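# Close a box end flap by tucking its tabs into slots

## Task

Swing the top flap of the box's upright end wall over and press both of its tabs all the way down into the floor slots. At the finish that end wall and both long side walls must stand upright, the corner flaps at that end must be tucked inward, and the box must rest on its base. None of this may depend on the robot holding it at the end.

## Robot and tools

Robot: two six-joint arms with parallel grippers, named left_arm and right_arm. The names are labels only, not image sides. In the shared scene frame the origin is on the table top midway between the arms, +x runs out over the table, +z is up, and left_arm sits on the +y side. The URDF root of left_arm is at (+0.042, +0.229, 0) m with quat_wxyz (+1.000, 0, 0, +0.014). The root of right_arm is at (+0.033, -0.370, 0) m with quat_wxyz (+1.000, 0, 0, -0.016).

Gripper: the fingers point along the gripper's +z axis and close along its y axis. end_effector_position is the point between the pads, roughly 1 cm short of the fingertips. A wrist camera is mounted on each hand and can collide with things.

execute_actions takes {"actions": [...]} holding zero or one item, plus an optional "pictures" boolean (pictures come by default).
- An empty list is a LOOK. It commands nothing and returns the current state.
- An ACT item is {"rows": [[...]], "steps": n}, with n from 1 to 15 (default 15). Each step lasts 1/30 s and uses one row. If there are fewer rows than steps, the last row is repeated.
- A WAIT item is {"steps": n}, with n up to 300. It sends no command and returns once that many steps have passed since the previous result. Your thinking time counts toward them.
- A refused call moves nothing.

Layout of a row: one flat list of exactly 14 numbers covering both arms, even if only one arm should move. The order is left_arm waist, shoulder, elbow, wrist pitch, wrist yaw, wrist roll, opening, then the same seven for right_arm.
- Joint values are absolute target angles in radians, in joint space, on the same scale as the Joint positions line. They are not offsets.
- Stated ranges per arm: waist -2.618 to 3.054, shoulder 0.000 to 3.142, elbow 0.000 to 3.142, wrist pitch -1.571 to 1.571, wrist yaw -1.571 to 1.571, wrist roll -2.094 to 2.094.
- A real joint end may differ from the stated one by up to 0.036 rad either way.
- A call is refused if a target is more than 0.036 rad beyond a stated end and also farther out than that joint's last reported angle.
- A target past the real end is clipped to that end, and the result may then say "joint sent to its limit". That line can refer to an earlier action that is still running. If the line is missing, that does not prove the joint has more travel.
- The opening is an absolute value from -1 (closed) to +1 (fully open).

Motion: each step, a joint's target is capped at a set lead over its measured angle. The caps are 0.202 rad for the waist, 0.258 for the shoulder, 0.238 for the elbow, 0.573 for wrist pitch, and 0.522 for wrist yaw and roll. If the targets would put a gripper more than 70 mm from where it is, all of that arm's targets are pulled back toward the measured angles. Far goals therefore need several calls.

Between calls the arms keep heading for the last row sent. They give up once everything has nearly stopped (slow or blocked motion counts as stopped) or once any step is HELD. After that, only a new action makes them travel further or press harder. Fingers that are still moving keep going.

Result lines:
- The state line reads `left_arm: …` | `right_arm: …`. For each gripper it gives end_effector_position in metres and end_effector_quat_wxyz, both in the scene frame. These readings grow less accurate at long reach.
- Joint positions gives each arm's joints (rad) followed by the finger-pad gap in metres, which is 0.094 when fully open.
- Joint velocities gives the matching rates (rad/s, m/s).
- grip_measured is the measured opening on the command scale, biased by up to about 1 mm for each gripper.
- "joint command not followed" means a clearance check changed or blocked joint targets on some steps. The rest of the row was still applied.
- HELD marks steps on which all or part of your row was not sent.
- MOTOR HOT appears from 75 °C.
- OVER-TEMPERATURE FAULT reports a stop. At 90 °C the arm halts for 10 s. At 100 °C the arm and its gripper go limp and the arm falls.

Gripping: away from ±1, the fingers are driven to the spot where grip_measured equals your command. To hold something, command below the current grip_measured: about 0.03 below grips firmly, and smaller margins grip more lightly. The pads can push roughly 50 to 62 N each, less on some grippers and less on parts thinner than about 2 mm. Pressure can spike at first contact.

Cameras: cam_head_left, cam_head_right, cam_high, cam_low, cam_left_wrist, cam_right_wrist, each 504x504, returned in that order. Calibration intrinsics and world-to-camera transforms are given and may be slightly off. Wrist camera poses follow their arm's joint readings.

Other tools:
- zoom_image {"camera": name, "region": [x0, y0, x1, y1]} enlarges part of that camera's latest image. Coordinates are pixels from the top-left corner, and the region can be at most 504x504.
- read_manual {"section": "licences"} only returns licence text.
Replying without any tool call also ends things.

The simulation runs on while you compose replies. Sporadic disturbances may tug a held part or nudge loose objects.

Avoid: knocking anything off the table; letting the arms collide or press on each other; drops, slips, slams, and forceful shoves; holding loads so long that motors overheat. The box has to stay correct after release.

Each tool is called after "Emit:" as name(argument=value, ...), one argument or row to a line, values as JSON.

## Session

Emit:
execute_actions(
  actions=[],
)

Emit:
zoom_image(
  camera="cam_head_right",
  region=[150, 90, 400, 290],
)

Emit:
zoom_image(
  camera="cam_head_left",
  region=[150, 90, 400, 290],
)

Scene clock: 0.00 s of 4500.00 s.
left_arm: end_effector_position=(+0.4282, +0.2471, +0.3928) grip_measured=-0.383 end_effector_quat_wxyz=(+0.692, -0.010, +0.722, +0.021) | right_arm: end_effector_position=(+0.4152, -0.3826, +0.4002) grip_measured=-0.390 end_effector_quat_wxyz=(+0.701, +0.010, +0.713, -0.019)
Joint positions: left_arm=[ 0.016  1.064  1.039 -0.016 -0.     0.017  0.029] | right_arm=[ 0.001  1.047  1.036 -0.007  0.011 -0.013  0.029]
Joint velocities: left_arm=[ 0.007 -0.007  0.012  0.007 -0.007  0.081  0.   ] | right_arm=[-0.002  0.002 -0.002 -0.022 -0.051  0.007  0.   ]
Motor temperatures (°C, as the motors report them): left_arm=[19 23 21 30 19 21] | right_arm=[20 24 22 20 20 20]

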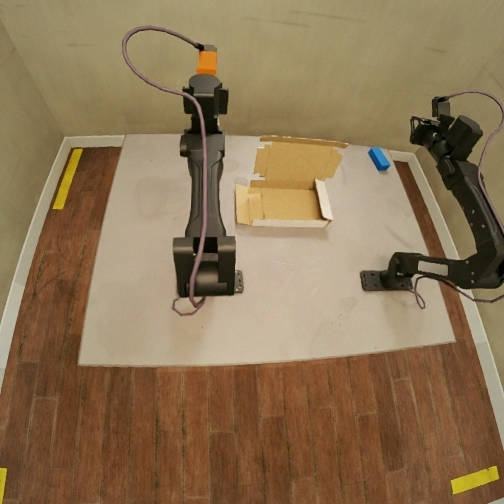

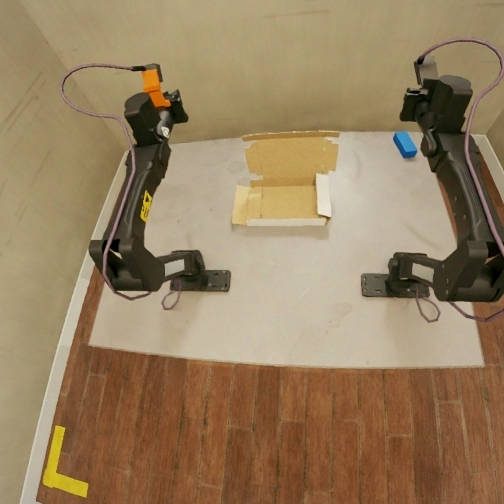

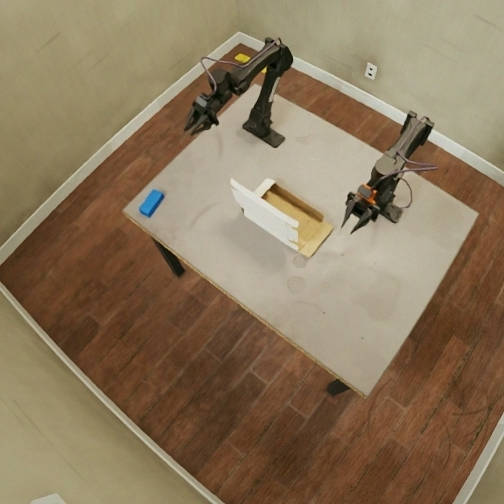

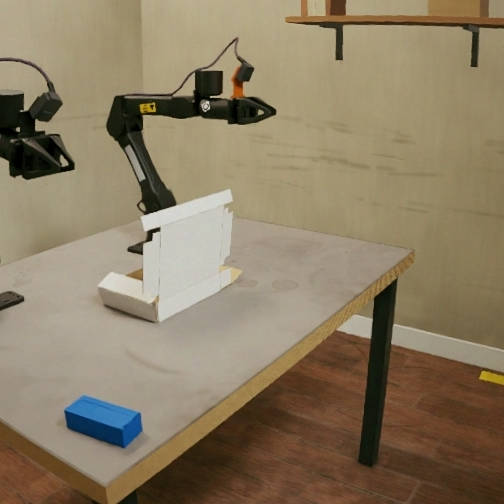

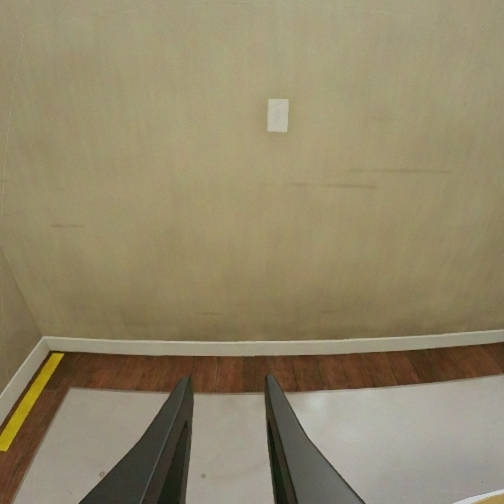

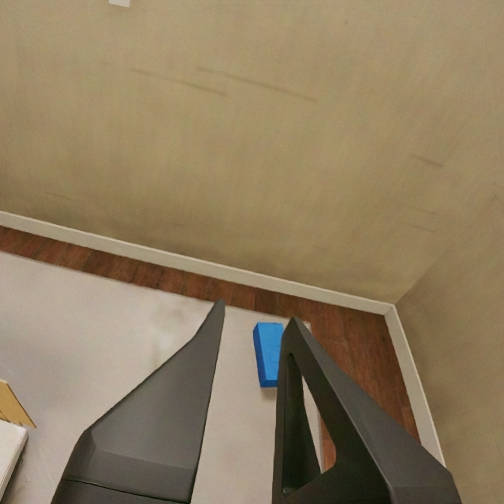

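Region (150, 90, 400, 290) of cam_head_right's 504x504 image, scaled by 2.016, with more detail than that image has; it fills the top 403 rows of this view, and the rest is white.

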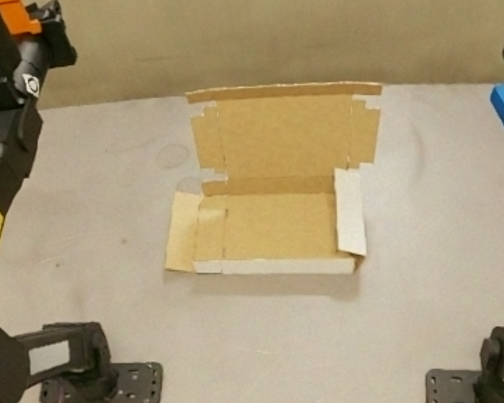

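Region (150, 90, 400, 290) of cam_head_left's 504x504 image, scaled by 2.016, with more detail than that image has; it fills the top 403 rows of this view, and the rest is white.

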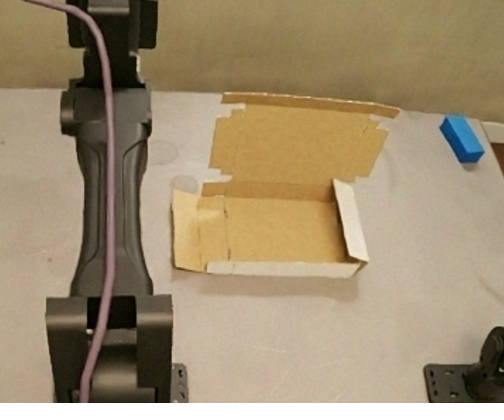

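Emit:
execute_actions(
  actions=[
    {"rows":[[0.016,1.064,1.039,-0.016,0,0.017,-0.38,0.3,1.4,1.2,-1.0,0,0.655,0.3],[0.016,1.064,1.039,-0.016,0,0.017,-0.38,0.3,1.4,1.2,-1.0,0,0.655,0.3],[0.016,1.064,1.039,-0.016,0,0.017,-0.38,0.3,1.4,1.2,-1.0,0,0.655,0.3],[0.016,1.064,1.039,-0.016,0,0.017,-0.38,0.3,1.4,1.2,-1.0,0,0.655,0.3],[0.016,1.064,1.039,-0.016,0,0.017,-0.38,0.3,1.4,1.2,-1.0,0,0.655,0.3],[0.016,1.064,1.039,-0.016,0,0.017,-0.38,0.3,1.4,1.2,-1.0,0,0.655,0.3],[0.016,1.064,1.039,-0.016,0,0.017,-0.38,0.3,1.4,1.2,-1.0,0,0.655,0.3],[0.016,1.064,1.039,-0.016,0,0.017,-0.38,0.3,1.4,1.2,-1.0,0,0.655,0.3],[0.016,1.064,1.039,-0.016,0,0.017,-0.38,0.3,1.64,1.29,-1.01,0,0.655,0.3]]},
  ],
  pictures=false,
)

Emit:
execute_actions(
  actions=[
    {"steps":25},
  ],
  pictures=false,
)

Emit:
execute_actions(
  actions=[
    {"rows":[[0.016,1.064,1.039,-0.016,0,0.017,-0.38,0.685,1.64,1.29,-1.01,0,0.655,0.3]]},
  ],
  pictures=false,
)

Emit:
execute_actions(
  actions=[
    {"rows":[[0.016,1.064,1.039,-0.016,0,0.017,-0.38,0.685,1.64,1.205,-0.93,0,0.655,0.3]]},
  ],
  pictures=false,
)

Emit:
execute_actions(
  actions=[
    {"steps":15},
  ],
)

Scene clock: 22.03 s of 4500.00 s.
left_arm: end_effector_position=(+0.4282, +0.2471, +0.3935) grip_measured=-0.382 end_effector_quat_wxyz=(+0.693, -0.010, +0.721, +0.021) | right_arm: end_effector_position=(+0.3921, -0.2720, +0.1023) grip_measured=+0.298 end_effector_quat_wxyz=(+0.149, +0.150, +0.975, +0.065)
Joint positions: left_arm=[ 0.016  1.064  1.039 -0.014 -0.     0.017  0.029] | right_arm=[ 0.296  1.662  1.248 -0.831  0.002  0.57   0.061]
Joint velocities: left_arm=[ 0.002  0.007  0.007 -0.051  0.022  0.037  0.   ] | right_arm=[ 0.017  0.789 -0.007 -1.355 -0.095  0.535 -0.001]
Motor temperatures (°C, as the motors report them): left_arm=[19 23 24 34 19 21] | right_arm=[20 24 24 24 20 20]
Steps of this call (steps 1 to 90: nothing new was sent; then 18.53 s passed at rest; steps 91 to 105: all 15 steps of this action). Readings (joint positions):
91: left_arm=[0.016 1.064 1.039 -0.016 -0.000 0.017] | right_arm=[0.014 1.058 1.049 -0.041 0.019 0.026]
92: left_arm=[0.016 1.064 1.039 -0.016 -0.000 0.017] | right_arm=[0.045 1.083 1.077 -0.093 0.022 0.078]
94: left_arm=[0.016 1.064 1.039 -0.015 -0.000 0.017] | right_arm=[0.115 1.150 1.114 -0.176 0.019 0.172]
98: left_arm=[0.016 1.064 1.039 -0.014 -0.000 0.017] | right_arm=[0.226 1.296 1.138 -0.386 0.014 0.345]
105: the state above

Scene clock: 22.87 s of 4500.00 s.
left_arm: end_effector_position=(+0.4282, +0.2471, +0.3935) grip_measured=-0.382 end_effector_quat_wxyz=(+0.693, -0.010, +0.721, +0.021) | right_arm: end_effector_position=(+0.3520, -0.2827, +0.0908) grip_measured=+0.298 end_effector_quat_wxyz=(+0.067, +0.190, +0.979, +0.032)
Joint positions: left_arm=[ 0.016  1.064  1.039 -0.014 -0.     0.017  0.029] | right_arm=[ 0.297  1.667  1.248 -1.002  0.002  0.648  0.061]
Joint velocities: left_arm=[-0.002 -0.002 -0.027  0.007  0.081 -0.007 -0.   ] | right_arm=[-0.012 -0.002 -0.002 -0.007 -0.066 -0.095  0.   ]
Motor temperatures (°C, as the motors report them): left_arm=[19 23 24 35 19 21] | right_arm=[20 24 24 24 20 20]
Steps of this call (steps 1 to 25: the robot went on to your last target). Readings (joint positions):
1: left_arm=[0.016 1.064 1.039 -0.014 -0.000 0.017] | right_arm=[0.297 1.682 1.248 -0.872 0.002 0.586]
2: left_arm=[0.016 1.064 1.039 -0.014 -0.000 0.017] | right_arm=[0.297 1.688 1.248 -0.903 0.002 0.599]
4: left_arm=[0.016 1.064 1.039 -0.014 -0.000 0.017] | right_arm=[0.297 1.681 1.248 -0.944 0.002 0.617]
8: left_arm=[0.016 1.064 1.039 -0.014 -0.000 0.017] | right_arm=[0.297 1.667 1.248 -0.982 0.002 0.636]
25: the state above

Scene clock: 23.37 s of 4500.00 s.
left_arm: end_effector_position=(+0.4282, +0.2471, +0.3935) grip_measured=-0.382 end_effector_quat_wxyz=(+0.693, -0.010, +0.721, +0.021) | right_arm: end_effector_position=(+0.2932, -0.1657, +0.0908) grip_measured=+0.298 end_effector_quat_wxyz=(+0.056, -0.003, +0.997, +0.049)
Joint positions: left_arm=[ 0.016  1.064  1.039 -0.014 -0.     0.017  0.029] | right_arm=[ 0.689  1.667  1.248 -1.002 -0.01   0.652  0.061]
Joint velocities: left_arm=[ 0.002 -0.022 -0.017 -0.007  0.037  0.037  0.   ] | right_arm=[-0.022 -0.002 -0.007 -0.007  0.051 -0.007 -0.   ]
Motor temperatures (°C, as the motors report them): left_arm=[19 23 24 35 19 21] | right_arm=[20 24 25 24 20 20]
Steps of this call (steps 1 to 15: all 15 steps of this action). Readings (joint positions):
1: left_arm=[0.016 1.064 1.039 -0.014 -0.000 0.017] | right_arm=[0.317 1.667 1.248 -1.002 0.012 0.650]
2: left_arm=[0.016 1.064 1.039 -0.014 -0.000 0.017] | right_arm=[0.361 1.667 1.248 -1.002 0.022 0.652]
4: left_arm=[0.016 1.064 1.039 -0.014 -0.000 0.017] | right_arm=[0.496 1.667 1.248 -1.001 0.019 0.652]
8: left_arm=[0.016 1.064 1.039 -0.014 -0.000 0.017] | right_arm=[0.702 1.667 1.248 -0.999 -0.010 0.652]
15: the state above

Scene clock: 23.87 s of 4500.00 s.
left_arm: end_effector_position=(+0.4282, +0.2471, +0.3935) grip_measured=-0.382 end_effector_quat_wxyz=(+0.693, -0.010, +0.721, +0.021) | right_arm: end_effector_position=(+0.2979, -0.1622, +0.0856) grip_measured=+0.298 end_effector_quat_wxyz=(+0.069, -0.003, +0.996, +0.059)
Joint positions: left_arm=[ 0.016  1.064  1.039 -0.014 -0.     0.017  0.029] | right_arm=[ 0.689  1.665  1.22  -0.945 -0.009  0.652  0.061]
Joint velocities: left_arm=[ 0.007 -0.012 -0.017  0.081  0.066 -0.051  0.   ] | right_arm=[ 0.012 -0.002 -0.002  0.007 -0.022 -0.11  -0.   ]
Motor temperatures (°C, as the motors report them): left_arm=[19 23 24 35 19 21] | right_arm=[20 25 24 24 20 20]
Steps of this call (steps 1 to 15: all 15 steps of this action). Readings (joint positions):
1: left_arm=[0.016 1.064 1.039 -0.014 -0.000 0.017] | right_arm=[0.689 1.667 1.244 -0.996 -0.009 0.652]
2: left_arm=[0.016 1.064 1.039 -0.014 -0.000 0.017] | right_arm=[0.689 1.665 1.238 -0.983 -0.009 0.652]
4: left_arm=[0.016 1.064 1.039 -0.014 -0.000 0.017] | right_arm=[0.689 1.665 1.226 -0.968 -0.009 0.652]
8: left_arm=[0.016 1.064 1.039 -0.014 -0.000 0.017] | right_arm=[0.689 1.665 1.220 -0.955 -0.009 0.652]
15: the state above

Scene clock: 24.37 s of 4500.00 s.
left_arm: end_effector_position=(+0.4282, +0.2471, +0.3935) grip_measured=-0.382 end_effector_quat_wxyz=(+0.693, -0.010, +0.721, +0.021) | right_arm: end_effector_position=(+0.2982, -0.1620, +0.0857) grip_measured=+0.298 end_effector_quat_wxyz=(+0.069, -0.003, +0.996, +0.059)
Joint positions: left_arm=[ 0.016  1.064  1.039 -0.014 -0.     0.017  0.029] | right_arm=[ 0.689  1.665  1.22  -0.943 -0.009  0.652  0.061]
Joint velocities: left_arm=[ 0.007 -0.012 -0.002  0.007 -0.051 -0.022 -0.001] | right_arm=[-0.017 -0.002 -0.002  0.037 -0.051  0.007  0.001]
Motor temperatures (°C, as the motors report them): left_arm=[19 23 24 35 19 21] | right_arm=[20 25 24 24 20 20]
Steps of this call (steps 1 to 15: the robot went on to your last target). Readings (joint positions):
1: left_arm=[0.016 1.064 1.039 -0.014 -0.000 0.017] | right_arm=[0.689 1.665 1.220 -0.944 -0.009 0.652]
2: left_arm=[0.016 1.064 1.039 -0.014 -0.000 0.017] | right_arm=[0.689 1.665 1.220 -0.944 -0.009 0.652]
4: left_arm=[0.016 1.064 1.039 -0.014 -0.000 0.017] | right_arm=[0.689 1.665 1.220 -0.944 -0.009 0.652]
8: left_arm=[0.016 1.064 1.039 -0.014 -0.000 0.017] | right_arm=[0.689 1.665 1.220 -0.943 -0.009 0.652]
15: the state above
All arms were judged still, so your last target was given up. Only a new action makes them travel on or press farther. Fingers that are still opening or closing keep moving.
camera_calibration (this result's frames):
cam_left_wrist: T_world_to_cam=[[-0.00988737, -0.999896, -0.0104624, 0.247738], [-0.513773, 0.0140561, -0.857811, 0.609261], [0.857869, -0.0031062, -0.513859, -0.0621429], [0, 0, 0, 1]] pos_world=[0.368782, 0.238956, 0.49329]
cam_right_wrist: T_world_to_cam=[[0.299261, -0.948733, -0.101728, -0.23105], [-0.862291, -0.31455, 0.396879, 0.20945], [-0.408531, -0.0310512, -0.912216, 0.305392], [0, 0, 0, 1]] pos_world=[0.374513, -0.14384, 0.171953]

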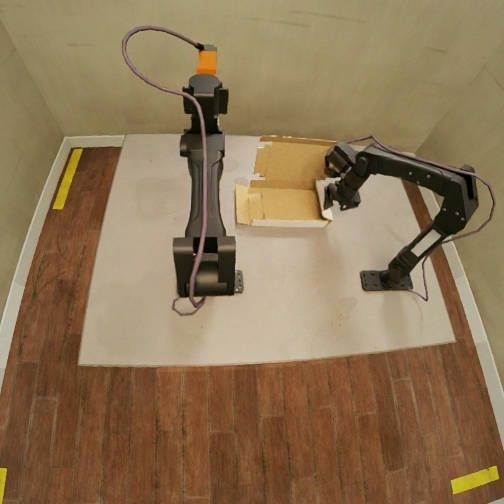

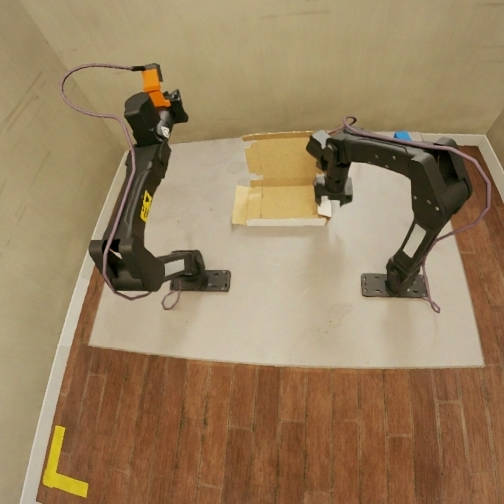

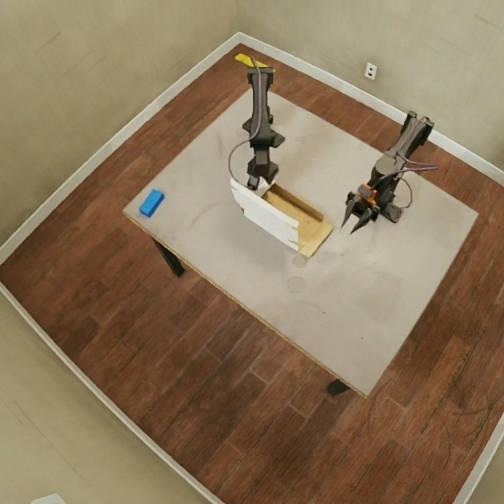

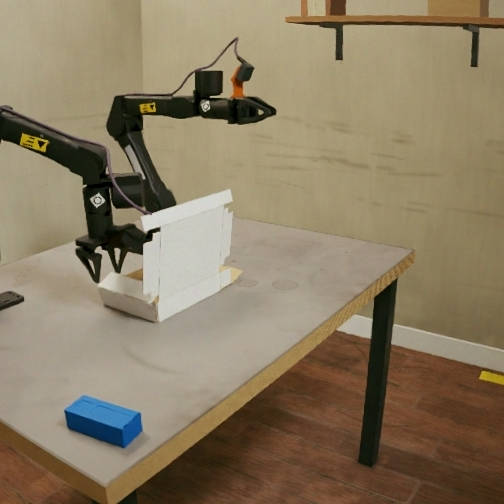

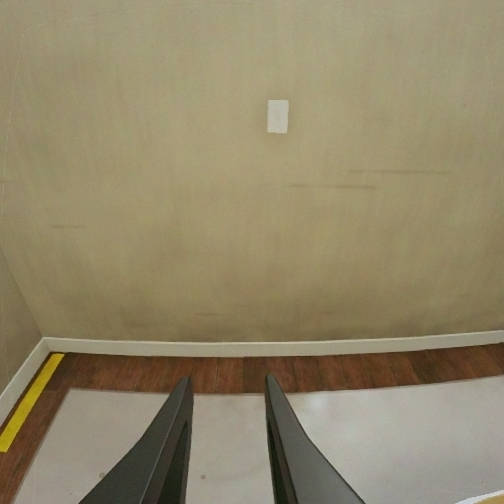

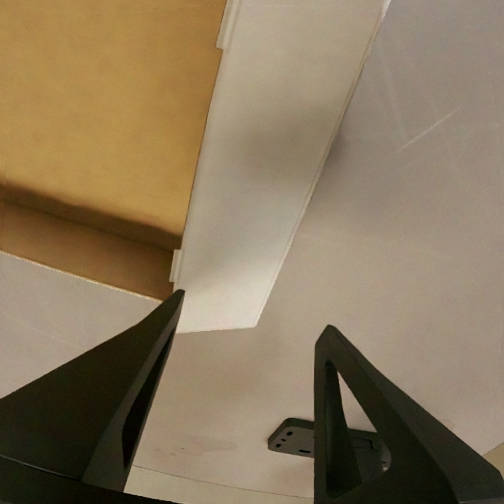

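Emit:
execute_actions(
  actions=[
    {"rows":[[0.016,1.064,1.039,-0.016,0,0.017,-0.38,0.665,1.665,1.22,-0.94,0,0.645,0.3],[0.016,1.064,1.039,-0.016,0,0.017,-0.38,0.665,1.665,1.22,-0.94,0,0.645,0.3],[0.016,1.064,1.039,-0.016,0,0.017,-0.38,0.665,1.665,1.22,-0.94,0,0.645,0.3],[0.016,1.064,1.039,-0.016,0,0.017,-0.38,0.665,1.665,1.22,-0.94,0,0.645,0.3],[0.016,1.064,1.039,-0.016,0,0.017,-0.38,0.665,1.67,1.17,-0.88,0,0.645,0.3],[0.016,1.064,1.039,-0.016,0,0.017,-0.38,0.665,1.67,1.17,-0.88,0,0.645,0.3],[0.016,1.064,1.039,-0.016,0,0.017,-0.38,0.665,1.67,1.17,-0.88,0,0.645,0.3],[0.016,1.064,1.039,-0.016,0,0.017,-0.38,0.665,1.675,1.12,-0.82,0,0.645,0.3],[0.016,1.064,1.039,-0.016,0,0.017,-0.38,0.665,1.675,1.12,-0.82,0,0.645,0.3],[0.016,1.064,1.039,-0.016,0,0.017,-0.38,0.665,1.675,1.12,-0.82,0,0.645,0.3],[0.016,1.064,1.039,-0.016,0,0.017,-0.38,0.665,1.685,1.07,-0.765,0,0.645,0.3]]},
  ],
  pictures=false,
)

Emit:
execute_actions(
  actions=[
    {"steps":15},
  ],
)

Scene clock: 42.70 s of 4500.00 s.
left_arm: end_effector_position=(+0.4282, +0.2471, +0.3935) grip_measured=-0.382 end_effector_quat_wxyz=(+0.693, -0.010, +0.721, +0.021) | right_arm: end_effector_position=(+0.2990, -0.1690, +0.0555) grip_measured=+0.298 end_effector_quat_wxyz=(+0.075, +0.006, +0.995, +0.064)
Joint positions: left_arm=[ 0.016  1.064  1.039 -0.014 -0.     0.017  0.029] | right_arm=[ 0.669  1.67   1.098 -0.802 -0.012  0.652  0.061]
Joint velocities: left_arm=[ 0.012  0.002 -0.012 -0.022  0.051 -0.051  0.001] | right_arm=[ 0.002 -0.002 -0.076  0.198  0.037  0.022 -0.001]
Motor temperatures (°C, as the motors report them): left_arm=[19 23 24 37 19 21] | right_arm=[20 26 24 22 20 20]
Steps of this call (steps 1 to 90: nothing new was sent; then 14.83 s passed at rest; steps 91 to 105: all 15 steps of this action). Readings (joint positions):
91: left_arm=[0.016 1.064 1.039 -0.014 -0.000 0.017] | right_arm=[0.687 1.665 1.220 -0.943 -0.009 0.652]
92: left_arm=[0.016 1.064 1.039 -0.014 -0.000 0.017] | right_arm=[0.684 1.665 1.220 -0.943 -0.009 0.652]
94: left_arm=[0.016 1.064 1.039 -0.014 -0.000 0.017] | right_arm=[0.674 1.665 1.220 -0.943 -0.009 0.652]
98: left_arm=[0.016 1.064 1.039 -0.014 -0.000 0.017] | right_arm=[0.669 1.665 1.184 -0.902 -0.008 0.652]
105: the state above

Scene clock: 43.20 s of 4500.00 s.
left_arm: end_effector_position=(+0.4282, +0.2471, +0.3935) grip_measured=-0.382 end_effector_quat_wxyz=(+0.693, -0.010, +0.721, +0.021) | right_arm: end_effector_position=(+0.3022, -0.1667, +0.0560) grip_measured=+0.298 end_effector_quat_wxyz=(+0.082, +0.006, +0.994, +0.069)
Joint positions: left_arm=[ 0.016  1.064  1.039 -0.014 -0.     0.017  0.029] | right_arm=[ 0.669  1.67   1.096 -0.784 -0.012  0.651  0.061]
Joint velocities: left_arm=[ 0.007  0.002  0.012  0.022 -0.022  0.007  0.   ] | right_arm=[ 0.002 -0.007  0.007 -0.081  0.066  0.022 -0.001]
Motor temperatures (°C, as the motors report them): left_arm=[19 23 24 37 19 21] | right_arm=[20 26 24 22 20 20]
Steps of this call (steps 1 to 15: the robot went on to your last target). Readings (joint positions):
1: left_arm=[0.016 1.064 1.039 -0.014 -0.000 0.017] | right_arm=[0.669 1.670 1.096 -0.798 -0.012 0.651]
2: left_arm=[0.016 1.064 1.039 -0.014 -0.000 0.017] | right_arm=[0.669 1.670 1.096 -0.796 -0.012 0.651]
4: left_arm=[0.016 1.064 1.039 -0.014 -0.000 0.017] | right_arm=[0.669 1.670 1.096 -0.791 -0.012 0.651]
8: left_arm=[0.016 1.064 1.039 -0.014 -0.000 0.017] | right_arm=[0.669 1.670 1.096 -0.786 -0.012 0.651]
15: the state above
camera_calibration (this result's frames):
cam_left_wrist: T_world_to_cam=[[-0.00988737, -0.999896, -0.0104624, 0.247738], [-0.513773, 0.0140561, -0.857811, 0.609261], [0.857869, -0.0031062, -0.513859, -0.0621429], [0, 0, 0, 1]] pos_world=[0.368782, 0.238956, 0.49329]
cam_right_wrist: T_world_to_cam=[[0.284572, -0.951736, -0.114966, -0.235032], [-0.876851, -0.306884, 0.370073, 0.230324], [-0.387493, -0.00450416, -0.921862, 0.278432], [0, 0, 0, 1]] pos_world=[0.376733, -0.151751, 0.144418]

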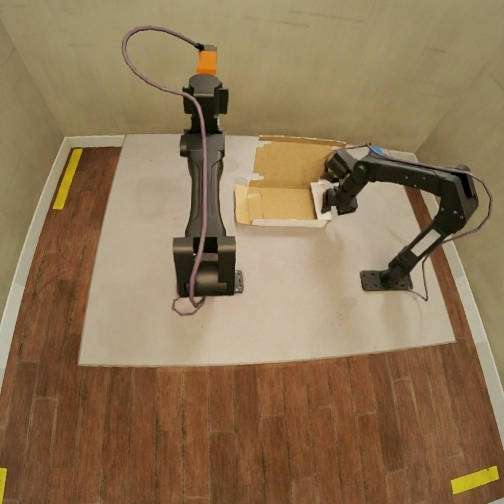

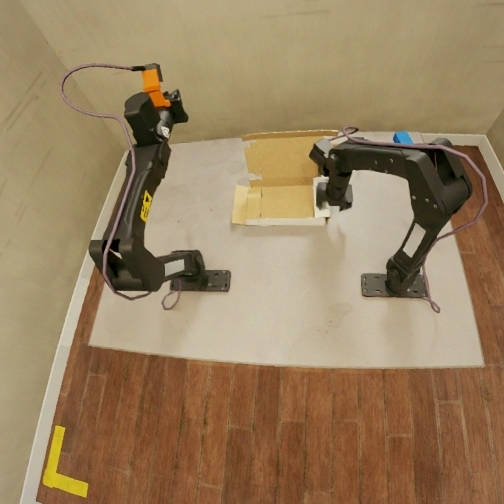

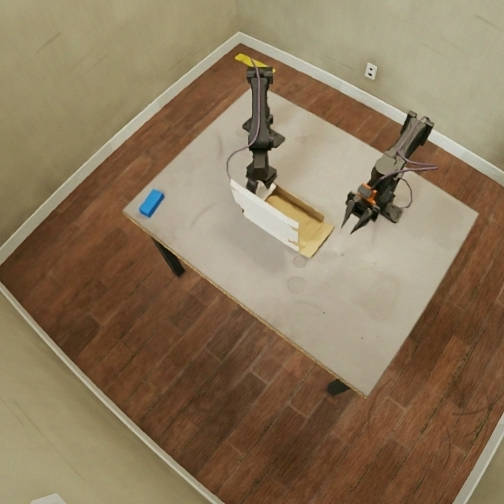

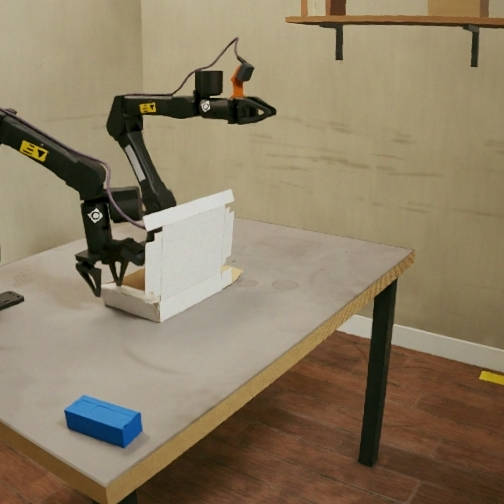

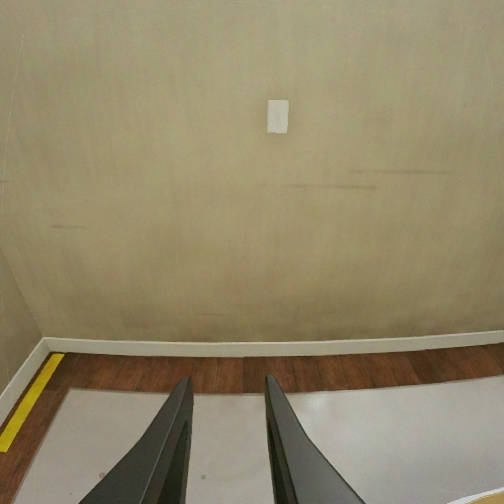

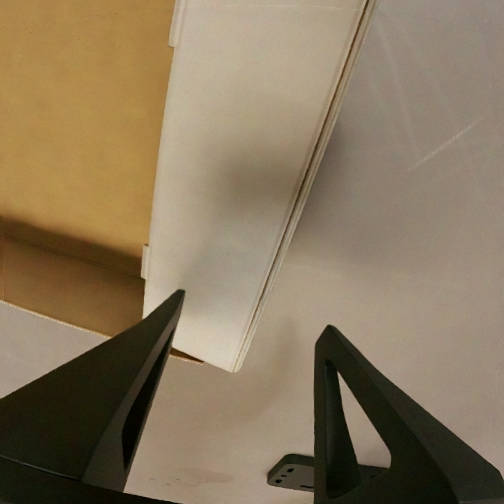

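Emit:
execute_actions(
  actions=[
    {"rows":[[0.016,1.064,1.039,-0.016,0,0.017,-0.38,0.675,1.71,1.04,-0.72,0,0.645,0.3],[0.016,1.064,1.039,-0.016,0,0.017,-0.38,0.675,1.71,1.04,-0.72,0,0.645,0.3],[0.016,1.064,1.039,-0.016,0,0.017,-0.38,0.675,1.71,1.04,-0.72,0,0.645,0.3],[0.016,1.064,1.039,-0.016,0,0.017,-0.38,0.675,1.71,1.04,-0.72,0,0.645,0.3],[0.016,1.064,1.039,-0.016,0,0.017,-0.38,0.675,1.71,1.04,-0.72,0,0.645,0.3],[0.016,1.064,1.039,-0.016,0,0.017,-0.38,0.675,1.735,1.0,-0.64,0,0.645,0.3]]},
  ],
  pictures=false,
)

Emit:
execute_actions(
  actions=[
    {"steps":20},
  ],
)

Scene clock: 50.93 s of 4500.00 s.
left_arm: end_effector_position=(+0.4282, +0.2471, +0.3935) grip_measured=-0.382 end_effector_quat_wxyz=(+0.693, -0.010, +0.721, +0.021) | right_arm: end_effector_position=(+0.3080, -0.1588, +0.0312) grip_measured=+0.298 end_effector_quat_wxyz=(+0.091, +0.004, +0.992, +0.084)
Joint positions: left_arm=[ 0.016  1.064  1.039 -0.014 -0.     0.017  0.029] | right_arm=[ 0.671  1.714  1.032 -0.641 -0.025  0.65   0.061]
Joint velocities: left_arm=[-0.002 -0.002 -0.002  0.007  0.11  -0.022  0.   ] | right_arm=[-0.002  0.022 -0.017  0.037  0.007 -0.022  0.001]
Motor temperatures (°C, as the motors report them): left_arm=[19 23 24 37 19 21] | right_arm=[20 26 23 22 20 20]
Steps of this call (steps 1 to 15: the robot went on to your last target; steps 16 to 90: nothing new was sent; then 4.23 s passed at rest; steps 91 to 105: all 15 steps of this action). Readings (joint positions):
91: left_arm=[0.016 1.064 1.039 -0.014 -0.000 0.017] | right_arm=[0.669 1.670 1.093 -0.778 -0.012 0.651]
92: left_arm=[0.016 1.064 1.039 -0.014 -0.000 0.017] | right_arm=[0.669 1.671 1.086 -0.767 -0.012 0.651]
94: left_arm=[0.016 1.064 1.039 -0.014 -0.000 0.017] | right_arm=[0.669 1.673 1.079 -0.756 -0.013 0.651]
98: left_arm=[0.016 1.064 1.039 -0.014 -0.000 0.017] | right_arm=[0.669 1.678 1.057 -0.703 -0.019 0.650]
105: the state above

Scene clock: 51.60 s of 4500.00 s.
left_arm: end_effector_position=(+0.4282, +0.2471, +0.3935) grip_measured=-0.382 end_effector_quat_wxyz=(+0.693, -0.010, +0.721, +0.021) | right_arm: end_effector_position=(+0.3083, -0.1585, +0.0306) grip_measured=+0.298 end_effector_quat_wxyz=(+0.092, +0.004, +0.992, +0.085)
Joint positions: left_arm=[ 0.016  1.064  1.039 -0.014 -0.     0.017  0.029] | right_arm=[ 0.671  1.714  1.029 -0.636 -0.025  0.65   0.061]
Joint velocities: left_arm=[-0.007 -0.002  0.002 -0.007  0.051  0.022  0.   ] | right_arm=[-0.022  0.007 -0.002  0.022 -0.051 -0.022  0.   ]
Motor temperatures (°C, as the motors report them): left_arm=[19 23 24 37 19 21] | right_arm=[20 26 23 22 20 20]
Steps of this call (steps 1 to 15: the robot went on to your last target; steps 16 to 20: nothing new was sent). Readings (joint positions):
1: left_arm=[0.016 1.064 1.039 -0.014 -0.000 0.017] | right_arm=[0.671 1.714 1.031 -0.639 -0.025 0.650]
2: left_arm=[0.016 1.064 1.039 -0.014 -0.000 0.017] | right_arm=[0.671 1.714 1.030 -0.638 -0.025 0.650]
4: left_arm=[0.016 1.064 1.039 -0.014 -0.000 0.017] | right_arm=[0.671 1.714 1.030 -0.637 -0.025 0.650]
8: left_arm=[0.016 1.064 1.039 -0.014 -0.000 0.017] | right_arm=[0.671 1.714 1.029 -0.636 -0.025 0.650]
20: the state above
All arms were judged still, so your last target was given up. Only a new action makes them travel on or press farther. Fingers that are still opening or closing keep moving.
camera_calibration (this result's frames):
cam_left_wrist: T_world_to_cam=[[-0.00988737, -0.999896, -0.0104624, 0.247738], [-0.513773, 0.0140561, -0.857811, 0.609261], [0.857869, -0.0031062, -0.513859, -0.0621429], [0, 0, 0, 1]] pos_world=[0.368782, 0.238956, 0.49329]
cam_right_wrist: T_world_to_cam=[[0.292607, -0.946171, -0.138354, -0.232819], [-0.882896, -0.322892, 0.340932, 0.247797], [-0.367254, 0.0223934, -0.929851, 0.255695], [0, 0, 0, 1]] pos_world=[0.380809, -0.146001, 0.121064]

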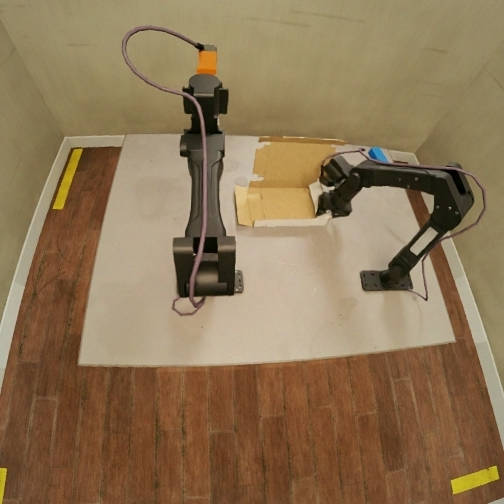

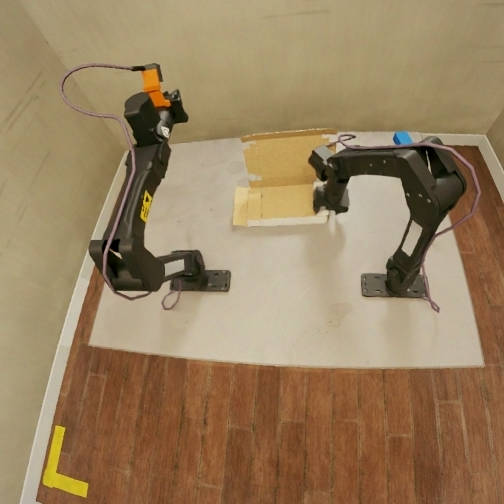

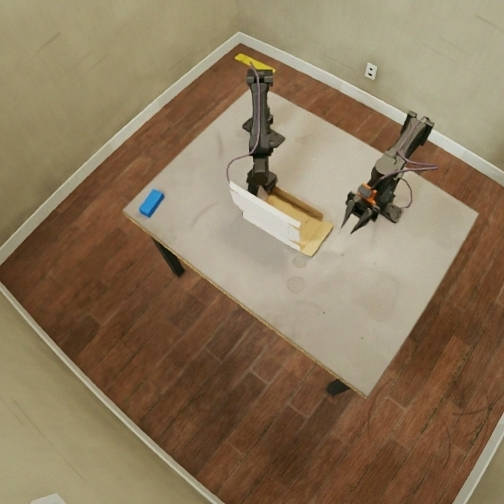

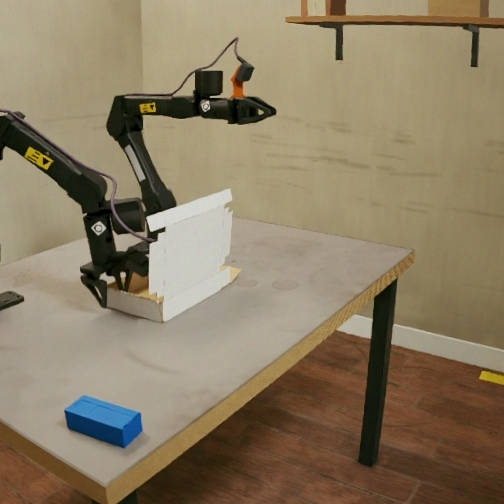

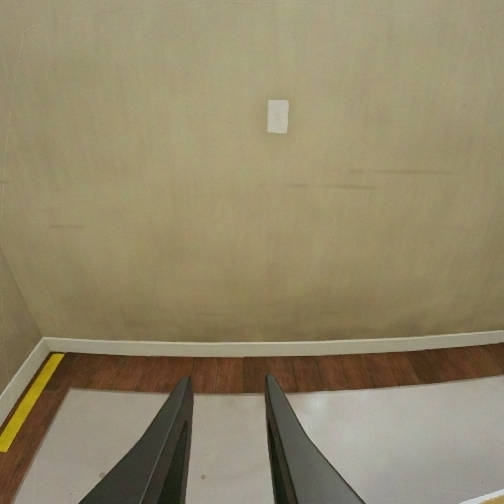

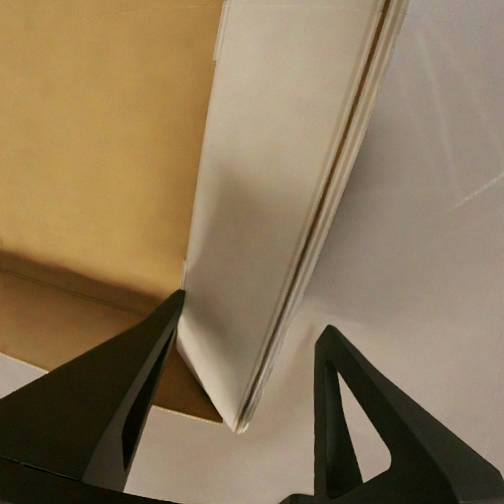

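Close while lowering slightly.

Emit:
execute_actions(
  actions=[
    {"rows":[[0.016,1.064,1.039,-0.016,0,0.017,-0.38,0.66,1.74,1.0,-0.66,0,0.645,0.15],[0.016,1.064,1.039,-0.016,0,0.017,-0.38,0.66,1.74,1.0,-0.66,0,0.645,0.0],[0.016,1.064,1.039,-0.016,0,0.017,-0.38,0.66,1.74,1.0,-0.66,0,0.645,-0.1],[0.016,1.064,1.039,-0.016,0,0.017,-0.38,0.66,1.74,1.0,-0.66,0,0.645,-0.2],[0.016,1.064,1.039,-0.016,0,0.017,-0.38,0.66,1.74,1.0,-0.66,0,0.645,-0.3],[0.016,1.064,1.039,-0.016,0,0.017,-0.38,0.66,1.74,1.0,-0.66,0,0.645,-0.4],[0.016,1.064,1.039,-0.016,0,0.017,-0.38,0.66,1.74,1.0,-0.66,0,0.645,-0.5],[0.016,1.064,1.039,-0.016,0,0.017,-0.38,0.66,1.74,1.0,-0.66,0,0.645,-0.6],[0.016,1.064,1.039,-0.016,0,0.017,-0.38,0.66,1.74,1.0,-0.66,0,0.645,-0.7],[0.016,1.064,1.039,-0.016,0,0.017,-0.38,0.66,1.74,1.0,-0.66,0,0.645,-0.8],[0.016,1.064,1.039,-0.016,0,0.017,-0.38,0.66,1.74,1.0,-0.66,0,0.645,-0.9]]},
  ],
  pictures=false,
)

Emit:
execute_actions(
  actions=[
    {"steps":20},
  ],
)

Scene clock: 64.33 s of 4500.00 s.
left_arm: end_effector_position=(+0.4282, +0.2471, +0.3935) grip_measured=-0.382 end_effector_quat_wxyz=(+0.693, -0.010, +0.721, +0.021) | right_arm: end_effector_position=(+0.3072, -0.1666, +0.0258) grip_measured=-0.890 end_effector_quat_wxyz=(+0.086, +0.006, +0.994, +0.067)
Joint positions: left_arm=[ 0.016  1.064  1.039 -0.014 -0.     0.017  0.029] | right_arm=[ 0.665  1.726  1.029 -0.655 -0.004  0.647  0.005]
Joint velocities: left_arm=[-0.002 -0.012  0.002  0.007 -0.022 -0.007  0.   ] | right_arm=[-0.007 -0.022  0.002 -0.037 -0.051 -0.022 -0.001]
Motor temperatures (°C, as the motors report them): left_arm=[19 23 25 38 19 21] | right_arm=[20 26 23 21 20 20]
Steps of this call (steps 1 to 90: nothing new was sent; then 9.23 s passed at rest; steps 91 to 105: all 15 steps of this action). Readings (joint positions):
91: left_arm=[0.016 1.064 1.039 -0.014 -0.000 0.017] | right_arm=[0.671 1.714 1.029 -0.636 -0.025 0.650]
92: left_arm=[0.016 1.064 1.039 -0.014 -0.000 0.017] | right_arm=[0.671 1.714 1.029 -0.636 -0.025 0.650]
94: left_arm=[0.016 1.064 1.039 -0.014 -0.000 0.017] | right_arm=[0.670 1.716 1.029 -0.637 -0.024 0.650]
98: left_arm=[0.016 1.064 1.039 -0.014 -0.000 0.017] | right_arm=[0.667 1.721 1.029 -0.645 -0.018 0.648]
105: the state above

Scene clock: 65.00 s of 4500.00 s.
left_arm: end_effector_position=(+0.4282, +0.2471, +0.3935) grip_measured=-0.382 end_effector_quat_wxyz=(+0.693, -0.010, +0.721, +0.021) | right_arm: end_effector_position=(+0.3072, -0.1669, +0.0257) grip_measured=-0.890 end_effector_quat_wxyz=(+0.086, +0.007, +0.994, +0.067)
Joint positions: left_arm=[ 0.016  1.064  1.039 -0.014 -0.     0.017  0.029] | right_arm=[ 0.664  1.726  1.029 -0.656 -0.004  0.647  0.005]
Joint velocities: left_arm=[-0.017 -0.007  0.002 -0.095 -0.007 -0.022  0.   ] | right_arm=[-0.022 -0.017 -0.002 -0.022 -0.066  0.007 -0.002]
Motor temperatures (°C, as the motors report them): left_arm=[19 23 25 38 19 21] | right_arm=[20 26 23 21 20 20]
Steps of this call (steps 1 to 15: the robot went on to your last target; steps 16 to 20: nothing new was sent). Readings (joint positions):
1: left_arm=[0.016 1.064 1.039 -0.014 -0.000 0.017] | right_arm=[0.665 1.726 1.029 -0.656 -0.005 0.647]
2: left_arm=[0.016 1.064 1.039 -0.014 -0.000 0.017] | right_arm=[0.665 1.726 1.029 -0.656 -0.004 0.647]
4: left_arm=[0.016 1.064 1.039 -0.014 -0.000 0.017] | right_arm=[0.664 1.726 1.029 -0.656 -0.004 0.647]
8: left_arm=[0.016 1.064 1.039 -0.014 -0.000 0.017] | right_arm=[0.664 1.726 1.029 -0.656 -0.004 0.647]
20: the state above
All arms were judged still, so your last target was given up. Only a new action makes them travel on or press farther. Fingers that are still opening or closing keep moving.
camera_calibration (this result's frames):
cam_left_wrist: T_world_to_cam=[[-0.00988737, -0.999896, -0.0104624, 0.247738], [-0.513773, 0.0140561, -0.857811, 0.609261], [0.857869, -0.0031062, -0.513859, -0.0621429], [0, 0, 0, 1]] pos_world=[0.368782, 0.238956, 0.49329]
cam_right_wrist: T_world_to_cam=[[0.282695, -0.9531, -0.108089, -0.240017], [-0.881097, -0.302561, 0.363489, 0.248037], [-0.379145, -0.00751927, -0.925307, 0.249442], [0, 0, 0, 1]] pos_world=[0.380971, -0.151839, 0.114708]

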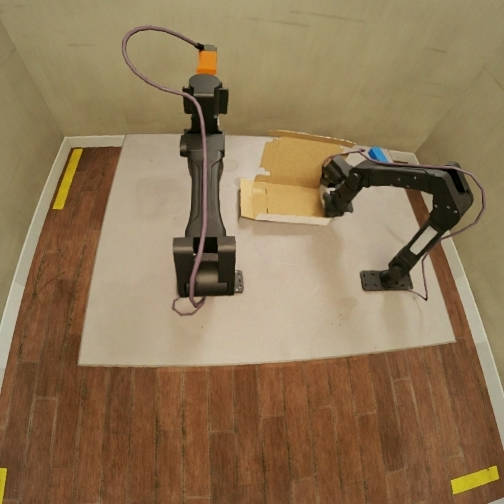

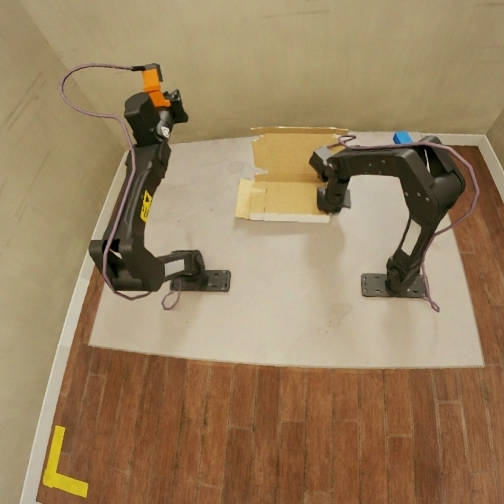

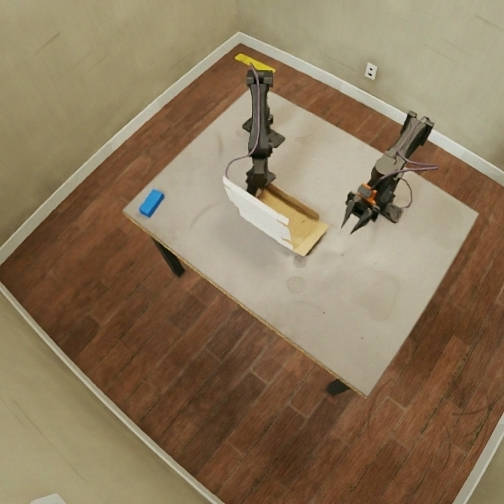

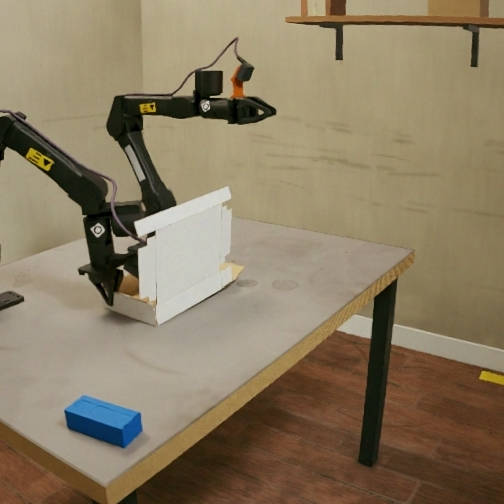

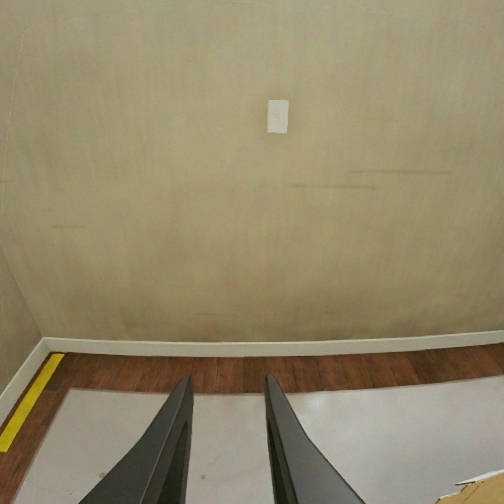

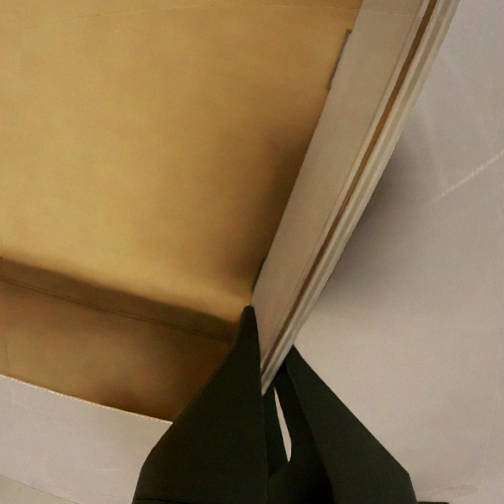

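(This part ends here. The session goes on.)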